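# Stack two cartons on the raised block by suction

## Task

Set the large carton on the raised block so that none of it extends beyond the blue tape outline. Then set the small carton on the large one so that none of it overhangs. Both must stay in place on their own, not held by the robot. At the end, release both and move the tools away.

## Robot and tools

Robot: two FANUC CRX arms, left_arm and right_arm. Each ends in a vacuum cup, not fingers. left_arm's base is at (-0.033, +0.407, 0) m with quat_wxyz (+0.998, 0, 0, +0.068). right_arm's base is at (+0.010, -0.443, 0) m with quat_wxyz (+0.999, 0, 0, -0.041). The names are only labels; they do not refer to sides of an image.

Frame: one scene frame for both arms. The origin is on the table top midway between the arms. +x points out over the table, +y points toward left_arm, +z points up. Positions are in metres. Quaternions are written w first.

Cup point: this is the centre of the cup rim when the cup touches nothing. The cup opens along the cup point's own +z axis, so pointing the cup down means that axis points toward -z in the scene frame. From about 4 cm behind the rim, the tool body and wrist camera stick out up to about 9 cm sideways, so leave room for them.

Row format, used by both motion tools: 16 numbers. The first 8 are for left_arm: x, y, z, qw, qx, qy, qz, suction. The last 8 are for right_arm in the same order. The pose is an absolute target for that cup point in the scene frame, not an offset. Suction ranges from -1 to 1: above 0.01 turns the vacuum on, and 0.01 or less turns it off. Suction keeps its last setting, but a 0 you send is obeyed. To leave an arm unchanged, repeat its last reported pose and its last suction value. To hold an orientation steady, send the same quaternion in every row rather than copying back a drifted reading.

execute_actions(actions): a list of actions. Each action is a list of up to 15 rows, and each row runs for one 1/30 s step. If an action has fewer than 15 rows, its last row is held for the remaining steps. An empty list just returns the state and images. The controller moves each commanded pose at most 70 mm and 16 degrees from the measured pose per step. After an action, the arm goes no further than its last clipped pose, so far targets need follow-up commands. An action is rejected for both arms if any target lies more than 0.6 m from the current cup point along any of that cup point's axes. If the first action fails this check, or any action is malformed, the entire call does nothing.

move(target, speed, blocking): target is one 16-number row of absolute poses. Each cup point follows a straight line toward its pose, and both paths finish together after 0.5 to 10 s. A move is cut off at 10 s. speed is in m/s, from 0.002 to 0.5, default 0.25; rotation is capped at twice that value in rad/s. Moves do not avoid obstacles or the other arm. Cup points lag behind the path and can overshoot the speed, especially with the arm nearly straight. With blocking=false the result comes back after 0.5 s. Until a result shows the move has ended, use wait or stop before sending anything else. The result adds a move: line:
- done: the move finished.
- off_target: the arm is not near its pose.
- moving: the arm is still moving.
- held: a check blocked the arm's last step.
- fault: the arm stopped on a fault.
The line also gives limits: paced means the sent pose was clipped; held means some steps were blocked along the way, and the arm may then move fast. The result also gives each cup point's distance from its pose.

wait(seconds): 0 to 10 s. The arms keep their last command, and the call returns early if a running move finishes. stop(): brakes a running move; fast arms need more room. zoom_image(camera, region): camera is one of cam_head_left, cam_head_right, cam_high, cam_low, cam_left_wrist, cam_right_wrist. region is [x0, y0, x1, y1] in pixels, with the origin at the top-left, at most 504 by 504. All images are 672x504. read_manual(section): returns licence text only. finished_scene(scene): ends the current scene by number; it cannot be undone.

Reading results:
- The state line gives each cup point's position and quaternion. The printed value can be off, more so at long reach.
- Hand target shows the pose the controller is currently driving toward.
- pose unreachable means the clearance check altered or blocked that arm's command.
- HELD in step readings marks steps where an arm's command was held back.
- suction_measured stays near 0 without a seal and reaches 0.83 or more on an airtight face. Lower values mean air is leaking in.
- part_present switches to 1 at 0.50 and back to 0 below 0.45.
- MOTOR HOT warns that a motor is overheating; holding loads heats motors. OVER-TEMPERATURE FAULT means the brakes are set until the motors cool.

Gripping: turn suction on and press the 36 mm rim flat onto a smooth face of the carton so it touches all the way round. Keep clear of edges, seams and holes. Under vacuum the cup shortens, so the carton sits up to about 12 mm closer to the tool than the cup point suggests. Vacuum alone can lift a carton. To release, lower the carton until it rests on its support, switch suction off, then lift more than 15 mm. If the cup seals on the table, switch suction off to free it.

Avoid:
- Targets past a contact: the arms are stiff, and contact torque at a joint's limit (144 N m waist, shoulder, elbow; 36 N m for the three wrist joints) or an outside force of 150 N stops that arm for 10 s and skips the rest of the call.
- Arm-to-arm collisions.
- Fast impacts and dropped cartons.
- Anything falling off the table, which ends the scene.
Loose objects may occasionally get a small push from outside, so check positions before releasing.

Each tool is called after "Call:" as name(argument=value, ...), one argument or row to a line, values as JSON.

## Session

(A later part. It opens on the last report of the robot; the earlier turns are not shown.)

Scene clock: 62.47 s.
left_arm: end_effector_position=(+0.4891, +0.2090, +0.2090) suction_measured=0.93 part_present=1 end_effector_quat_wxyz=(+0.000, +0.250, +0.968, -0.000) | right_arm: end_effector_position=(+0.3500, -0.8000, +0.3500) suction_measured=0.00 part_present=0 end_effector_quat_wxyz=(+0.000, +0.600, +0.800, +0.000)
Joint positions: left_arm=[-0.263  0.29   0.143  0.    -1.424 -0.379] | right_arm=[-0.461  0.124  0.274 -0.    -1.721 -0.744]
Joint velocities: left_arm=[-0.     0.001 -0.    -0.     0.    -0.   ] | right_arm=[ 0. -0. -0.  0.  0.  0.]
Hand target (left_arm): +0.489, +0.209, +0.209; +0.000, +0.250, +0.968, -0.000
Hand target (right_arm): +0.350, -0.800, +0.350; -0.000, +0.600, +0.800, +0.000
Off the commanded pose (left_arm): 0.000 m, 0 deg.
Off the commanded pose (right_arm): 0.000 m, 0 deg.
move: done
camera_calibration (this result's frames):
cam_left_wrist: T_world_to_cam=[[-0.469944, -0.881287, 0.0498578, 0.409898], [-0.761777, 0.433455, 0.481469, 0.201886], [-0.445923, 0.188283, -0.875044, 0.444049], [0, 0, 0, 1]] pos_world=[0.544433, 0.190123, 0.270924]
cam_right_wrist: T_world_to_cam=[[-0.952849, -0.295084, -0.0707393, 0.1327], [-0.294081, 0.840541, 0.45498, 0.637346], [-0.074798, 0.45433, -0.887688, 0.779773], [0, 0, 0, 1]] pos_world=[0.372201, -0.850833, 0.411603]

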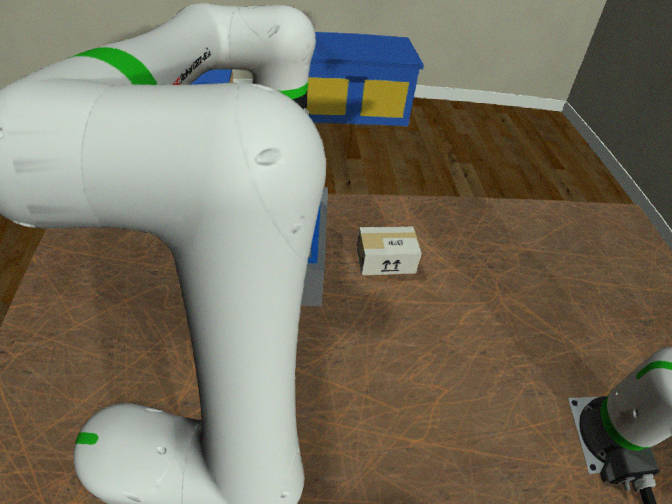

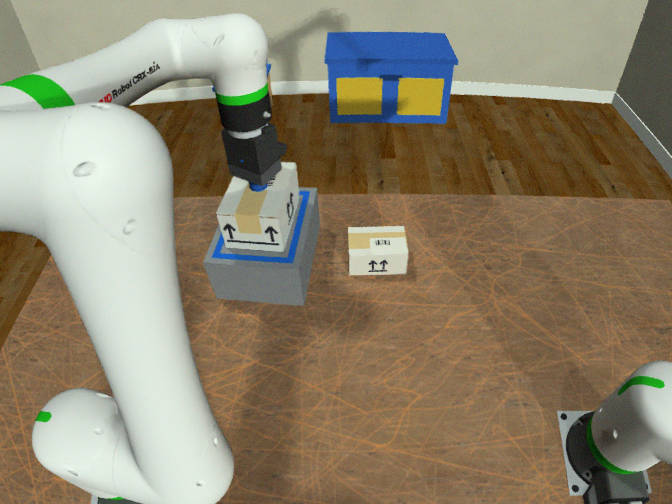

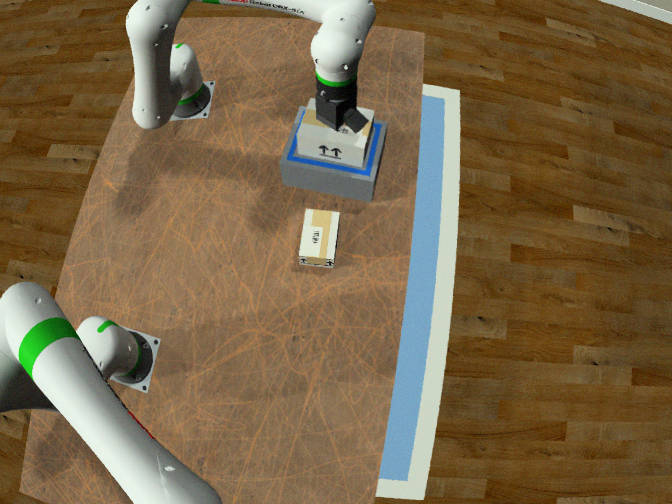

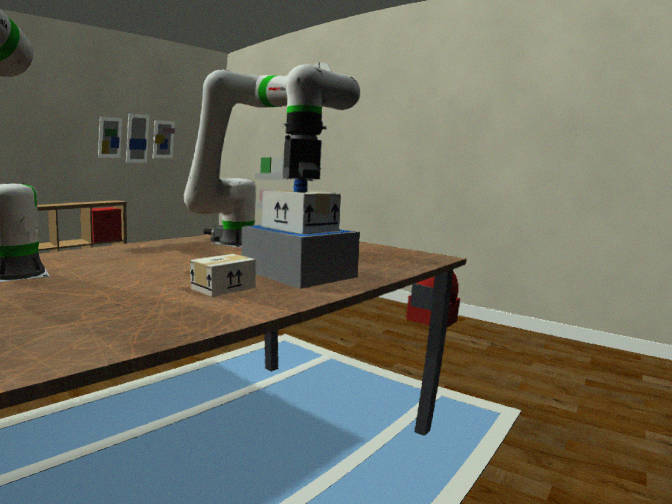

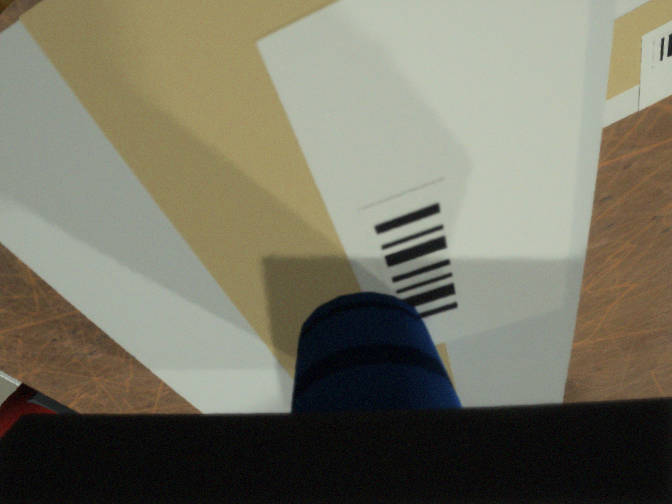

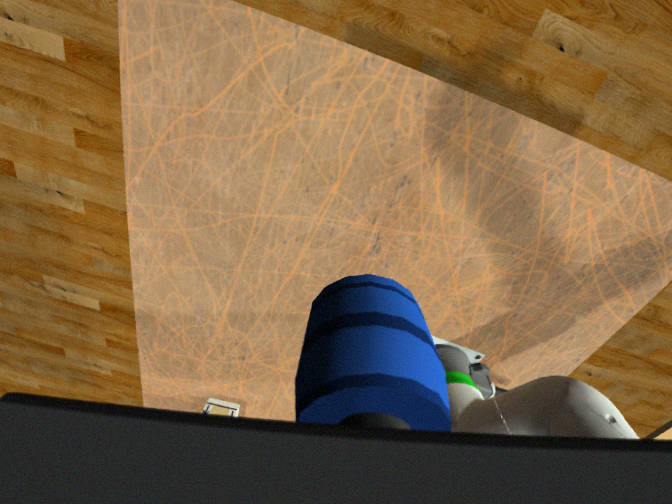

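Call:
execute_actions(
  actions=[
    [[0.489,0.206,0.2075,0,0.250,0.968,0,1, 0.35,-0.8,0.35,0,0.6,0.8,0,0]],
    [[0.489,0.206,0.2075,0,0.250,0.968,0,0, 0.35,-0.8,0.35,0,0.6,0.8,0,0]],
    [[0.489,0.206,0.26,0,0.250,0.968,0,0, 0.35,-0.8,0.35,0,0.6,0.8,0,0]],
  ],
)

Call:
move(
  target=[0.49,0.04,0.26,0,0.6,0.8,0,0, 0.35,-0.8,0.35,0,0.6,0.8,0,0],
  speed=0.4,
)

Call:
move(
  target=[0.488,-0.039,0.15,0,0.7071,0.7071,0,0, 0.35,-0.8,0.35,0,0.6,0.8,0,0],
  speed=0.3,
)

Scene clock: 69.27 s.
left_arm: end_effector_position=(+0.4888, +0.2061, +0.2600) suction_measured=0.00 part_present=0 end_effector_quat_wxyz=(-0.000, +0.250, +0.968, -0.000) | right_arm: end_effector_position=(+0.3500, -0.8000, +0.3500) suction_measured=0.00 part_present=0 end_effector_quat_wxyz=(+0.000, +0.600, +0.800, +0.000)
Joint positions: left_arm=[-0.268  0.28   0.25   0.    -1.541 -0.373] | right_arm=[-0.461  0.124  0.274 -0.    -1.721 -0.744]
Joint velocities: left_arm=[-0.002  0.001  0.002 -0.001 -0.001  0.   ] | right_arm=[-0.    -0.     0.001 -0.     0.001  0.   ]
Hand target (left_arm): +0.489, +0.206, +0.260; +0.000, +0.250, +0.968, +0.000
Hand target (right_arm): +0.350, -0.800, +0.350; -0.000, +0.600, +0.800, +0.000
Off the commanded pose (left_arm): 0.000 m, 0 deg.
Off the commanded pose (right_arm): 0.000 m, 0 deg.
Step readings (end_effector_position; steps 1 to 15: 1st action; 16 to 30: 2nd action; 31 to 45: 3rd action):
0: left_arm (+0.4891, +0.2090, +0.2090) | right_arm (+0.3500, -0.8000, +0.3500)
1: left_arm (+0.4891, +0.2090, +0.2090) | right_arm (+0.3500, -0.8000, +0.3500)
2: left_arm (+0.4890, +0.2081, +0.2087) | right_arm (+0.3500, -0.8000, +0.3500)
4: left_arm (+0.4889, +0.2064, +0.2078) | right_arm (+0.3500, -0.8000, +0.3500)
8: left_arm (+0.4888, +0.2060, +0.2074) | right_arm (+0.3500, -0.8000, +0.3500)
15: left_arm (+0.4890, +0.2060, +0.2075) | right_arm (+0.3500, -0.8000, +0.3500)
16: left_arm (+0.4890, +0.2060, +0.2075) | right_arm (+0.3500, -0.8000, +0.3500)
17: left_arm (+0.4890, +0.2060, +0.2076) | right_arm (+0.3500, -0.8000, +0.3500)
19: left_arm (+0.4891, +0.2059, +0.2076) | right_arm (+0.3500, -0.8000, +0.3500)
23: left_arm (+0.4891, +0.2059, +0.2076) | right_arm (+0.3500, -0.8000, +0.3500)
30: left_arm (+0.4891, +0.2059, +0.2076) | right_arm (+0.3500, -0.8000, +0.3500)
31: left_arm (+0.4891, +0.2059, +0.2076) | right_arm (+0.3500, -0.8000, +0.3500)
32: left_arm (+0.4889, +0.2060, +0.2086) | right_arm (+0.3500, -0.8000, +0.3500)
34: left_arm (+0.4888, +0.2060, +0.2222) | right_arm (+0.3500, -0.8000, +0.3500)
38: left_arm (+0.4881, +0.2057, +0.2580) | right_arm (+0.3500, -0.8000, +0.3500)
45: end_effector_position above
camera_calibration (this result's frames):
cam_left_wrist: T_world_to_cam=[[-0.469724, -0.881402, 0.0498965, 0.404618], [-0.76188, 0.433283, 0.481462, 0.178438], [-0.445981, 0.188139, -0.875045, 0.489146], [0, 0, 0, 1]] pos_world=[0.544157, 0.18729, 0.321925]
cam_right_wrist: T_world_to_cam=[[-0.952849, -0.295084, -0.0707394, 0.1327], [-0.294082, 0.840541, 0.45498, 0.637346], [-0.074798, 0.45433, -0.887688, 0.779773], [0, 0, 0, 1]] pos_world=[0.372201, -0.850833, 0.411603]

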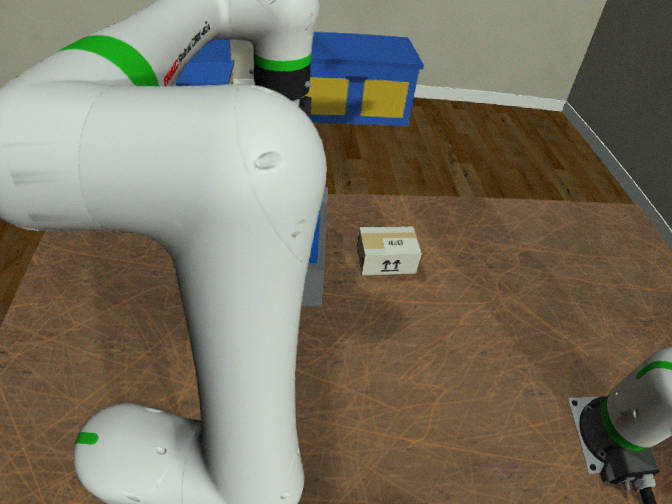

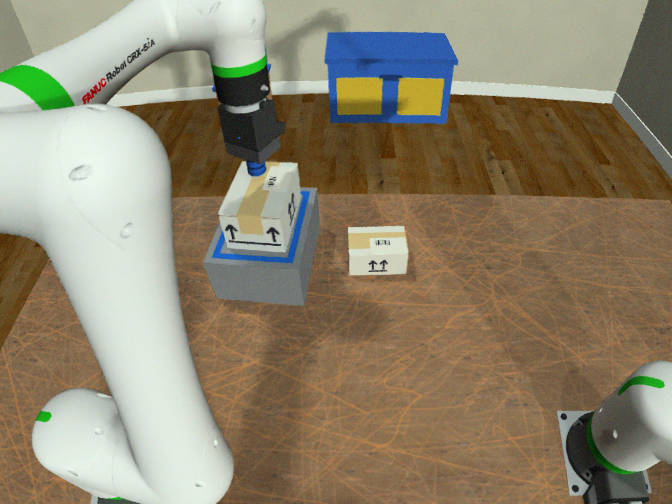

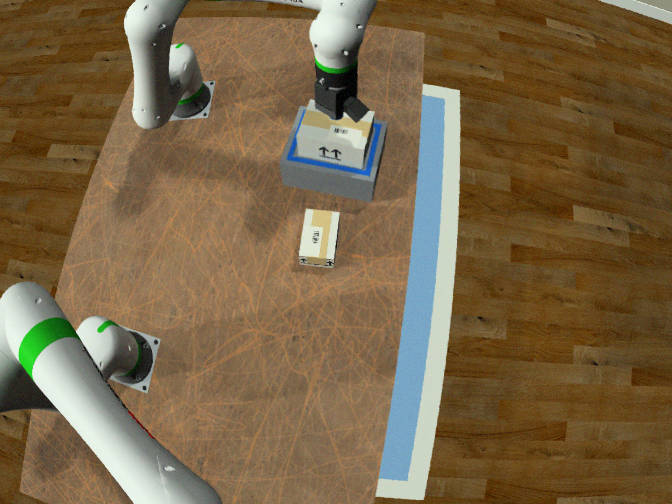

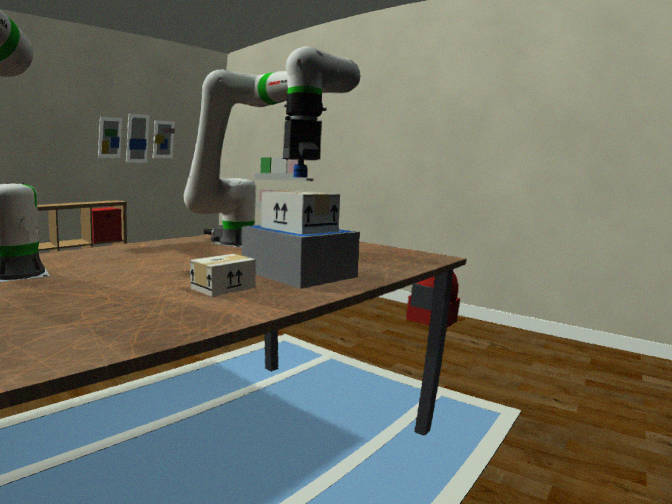

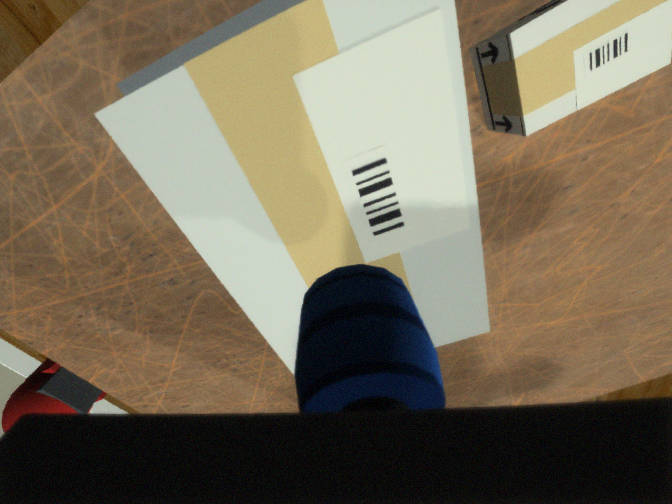

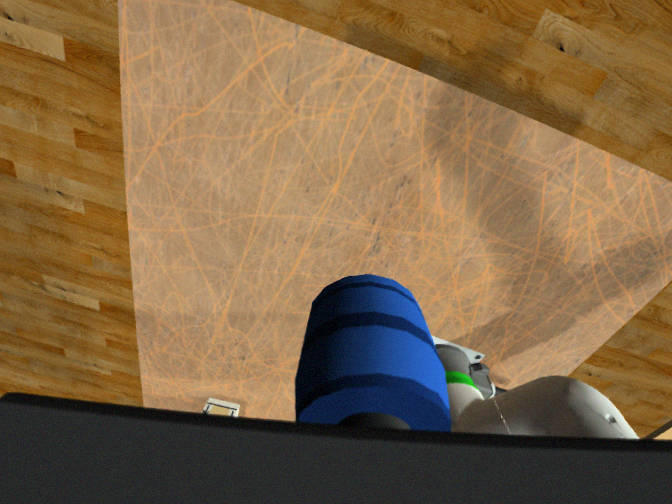

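Scene clock: 70.70 s.
left_arm: end_effector_position=(+0.4901, +0.0399, +0.2603) suction_measured=0.00 part_present=0 end_effector_quat_wxyz=(+0.000, +0.600, +0.800, -0.001) | right_arm: end_effector_position=(+0.3500, -0.8000, +0.3500) suction_measured=0.00 part_present=0 end_effector_quat_wxyz=(+0.000, +0.600, +0.800, +0.000)
Joint positions: left_arm=[-0.542  0.497  0.545  0.002 -1.619 -0.881] | right_arm=[-0.461  0.124  0.274 -0.    -1.721 -0.744]
Joint velocities: left_arm=[-0.001  0.001  0.002 -0.003 -0.001 -0.001] | right_arm=[ 0.001  0.    -0.     0.     0.     0.   ]
Hand target (left_arm): +0.490, +0.040, +0.260; +0.000, +0.600, +0.800, -0.001
Hand target (right_arm): +0.350, -0.800, +0.350; -0.000, +0.600, +0.800, +0.000
Off the commanded pose (left_arm): 0.000 m, 0 deg.
Off the commanded pose (right_arm): 0.000 m, 0 deg.
move: done
camera_calibration (this result's frames):
cam_left_wrist: T_world_to_cam=[[-0.95429, -0.294572, 0.0505767, 0.472622], [-0.235379, 0.844982, 0.480211, -0.0228055], [-0.184193, 0.446356, -0.875694, 0.382852], [0, 0, 0, 1]] pos_world=[0.516169, -0.0123972, 0.322309]
cam_right_wrist: T_world_to_cam=[[-0.952849, -0.295084, -0.0707394, 0.132701], [-0.294082, 0.840541, 0.45498, 0.637346], [-0.0747978, 0.45433, -0.887688, 0.779773], [0, 0, 0, 1]] pos_world=[0.372201, -0.850832, 0.411603]

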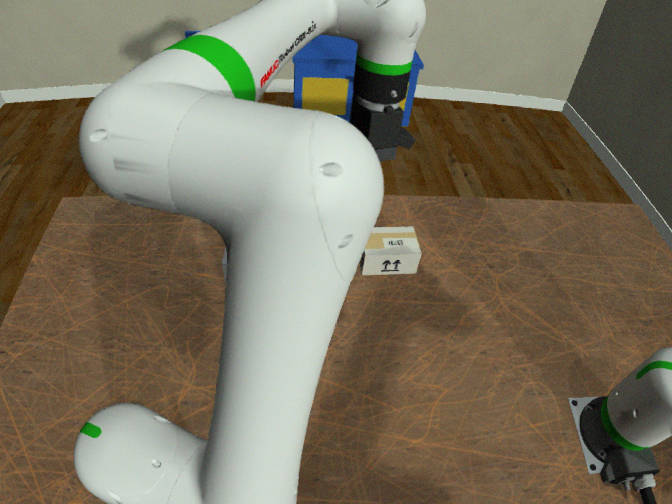

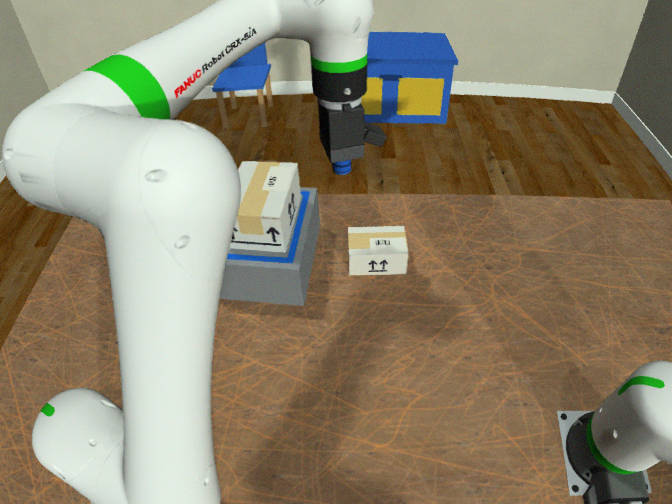

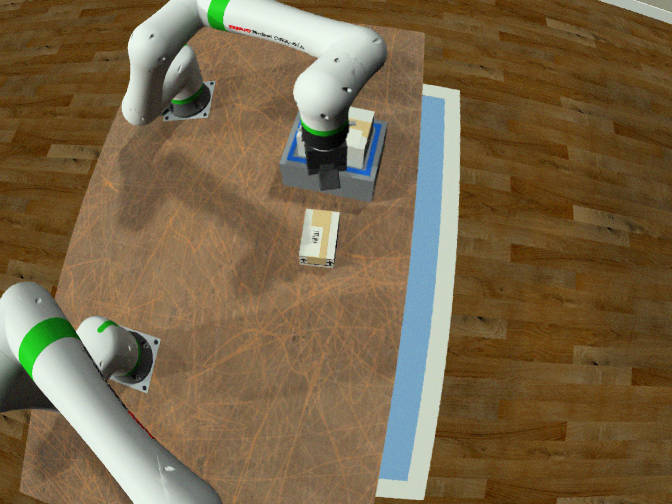

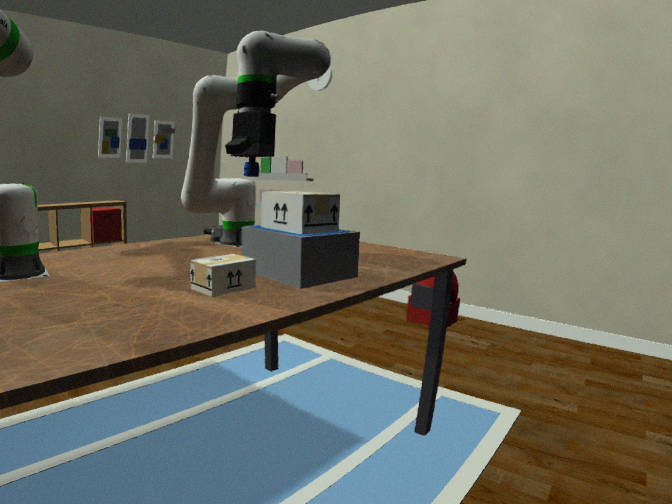

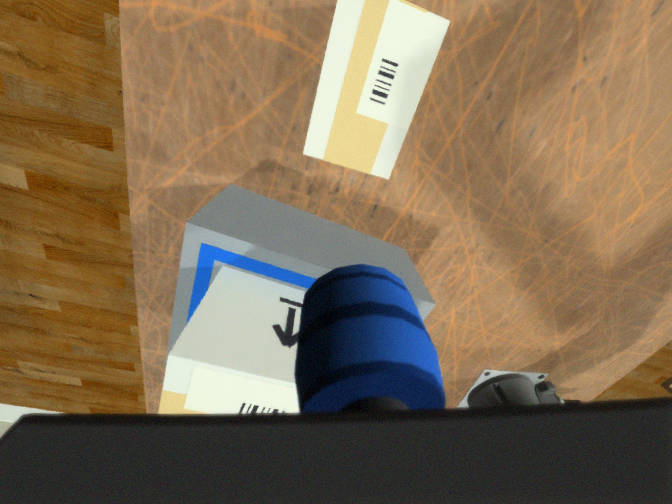

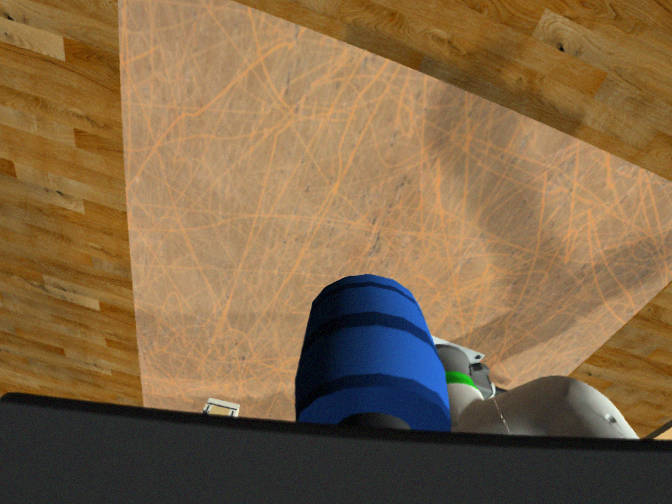

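Scene clock: 71.60 s.
left_arm: end_effector_position=(+0.4885, -0.0392, +0.1502) suction_measured=0.00 part_present=0 end_effector_quat_wxyz=(+0.000, +0.707, +0.707, -0.000) | right_arm: end_effector_position=(+0.3500, -0.8000, +0.3500) suction_measured=0.00 part_present=0 end_effector_quat_wxyz=(+0.000, +0.600, +0.800, +0.000)
Joint positions: left_arm=[-0.652  0.646  0.515  0.    -1.44  -1.054] | right_arm=[-0.461  0.124  0.274 -0.    -1.721 -0.744]
Joint velocities: left_arm=[-0.001  0.002  0.001  0.001 -0.    -0.001] | right_arm=[-0.    -0.     0.001  0.001 -0.001  0.   ]
Hand target (left_arm): +0.488, -0.039, +0.150; +0.000, +0.707, +0.707, -0.000
Hand target (right_arm): +0.350, -0.800, +0.350; -0.000, +0.600, +0.800, +0.000
Off the commanded pose (left_arm): 0.001 m, 0 deg.
Off the commanded pose (right_arm): 0.000 m, 0 deg.
move: done
camera_calibration (this result's frames):
cam_left_wrist: T_world_to_cam=[[-0.998633, -0.0154893, 0.049929, 0.486017], [0.0104547, 0.876627, 0.481057, -0.0224618], [-0.0512203, 0.480922, -0.875266, 0.257785], [0, 0, 0, 1]] pos_world=[0.498791, -0.0967555, 0.212169]
cam_right_wrist: T_world_to_cam=[[-0.952849, -0.295084, -0.0707393, 0.1327], [-0.294081, 0.840541, 0.454979, 0.637347], [-0.0747978, 0.45433, -0.887688, 0.779773], [0, 0, 0, 1]] pos_world=[0.372201, -0.850833, 0.411603]

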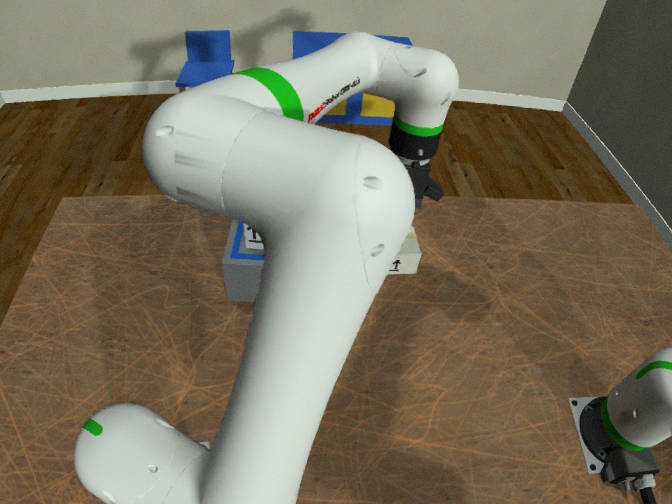

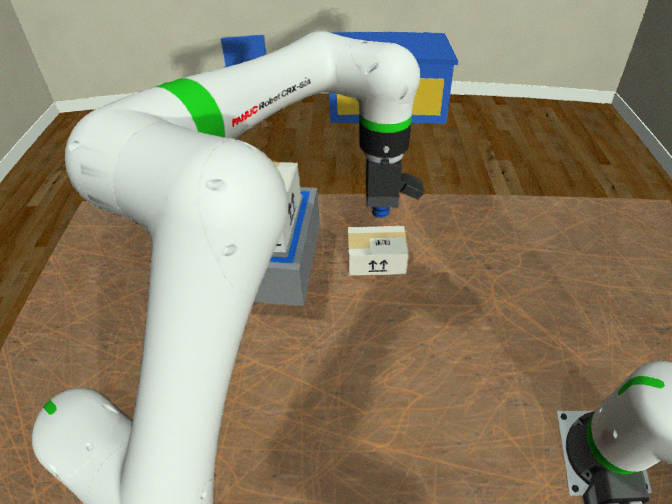

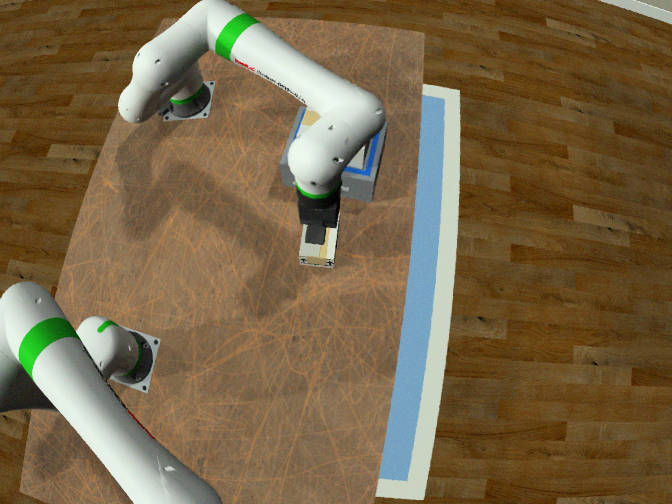

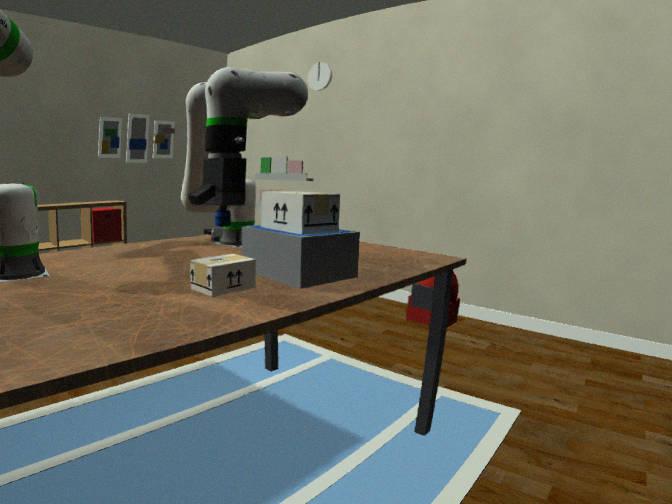

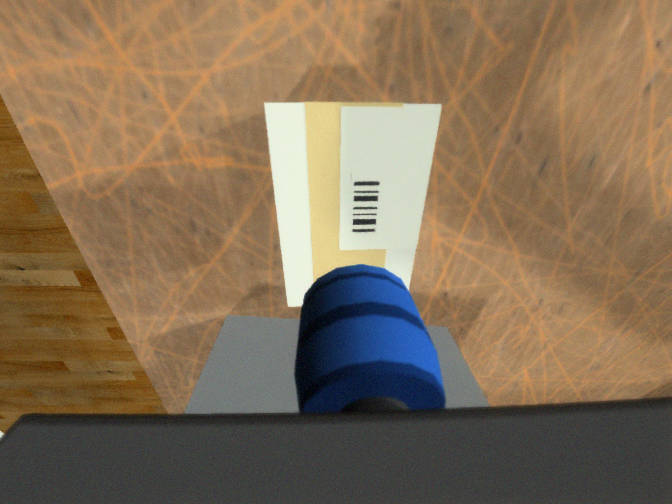

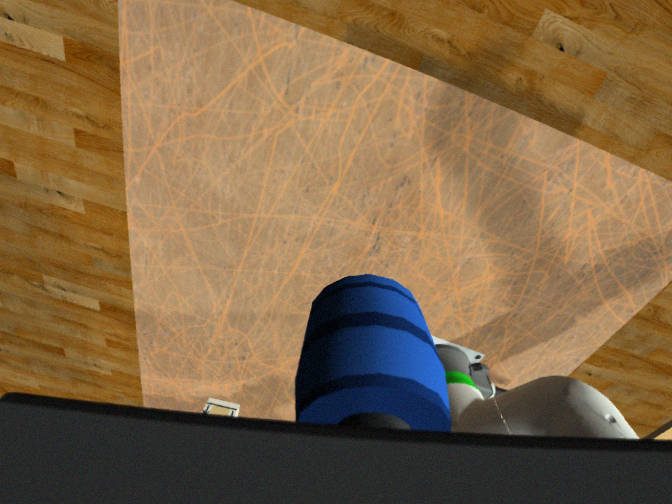

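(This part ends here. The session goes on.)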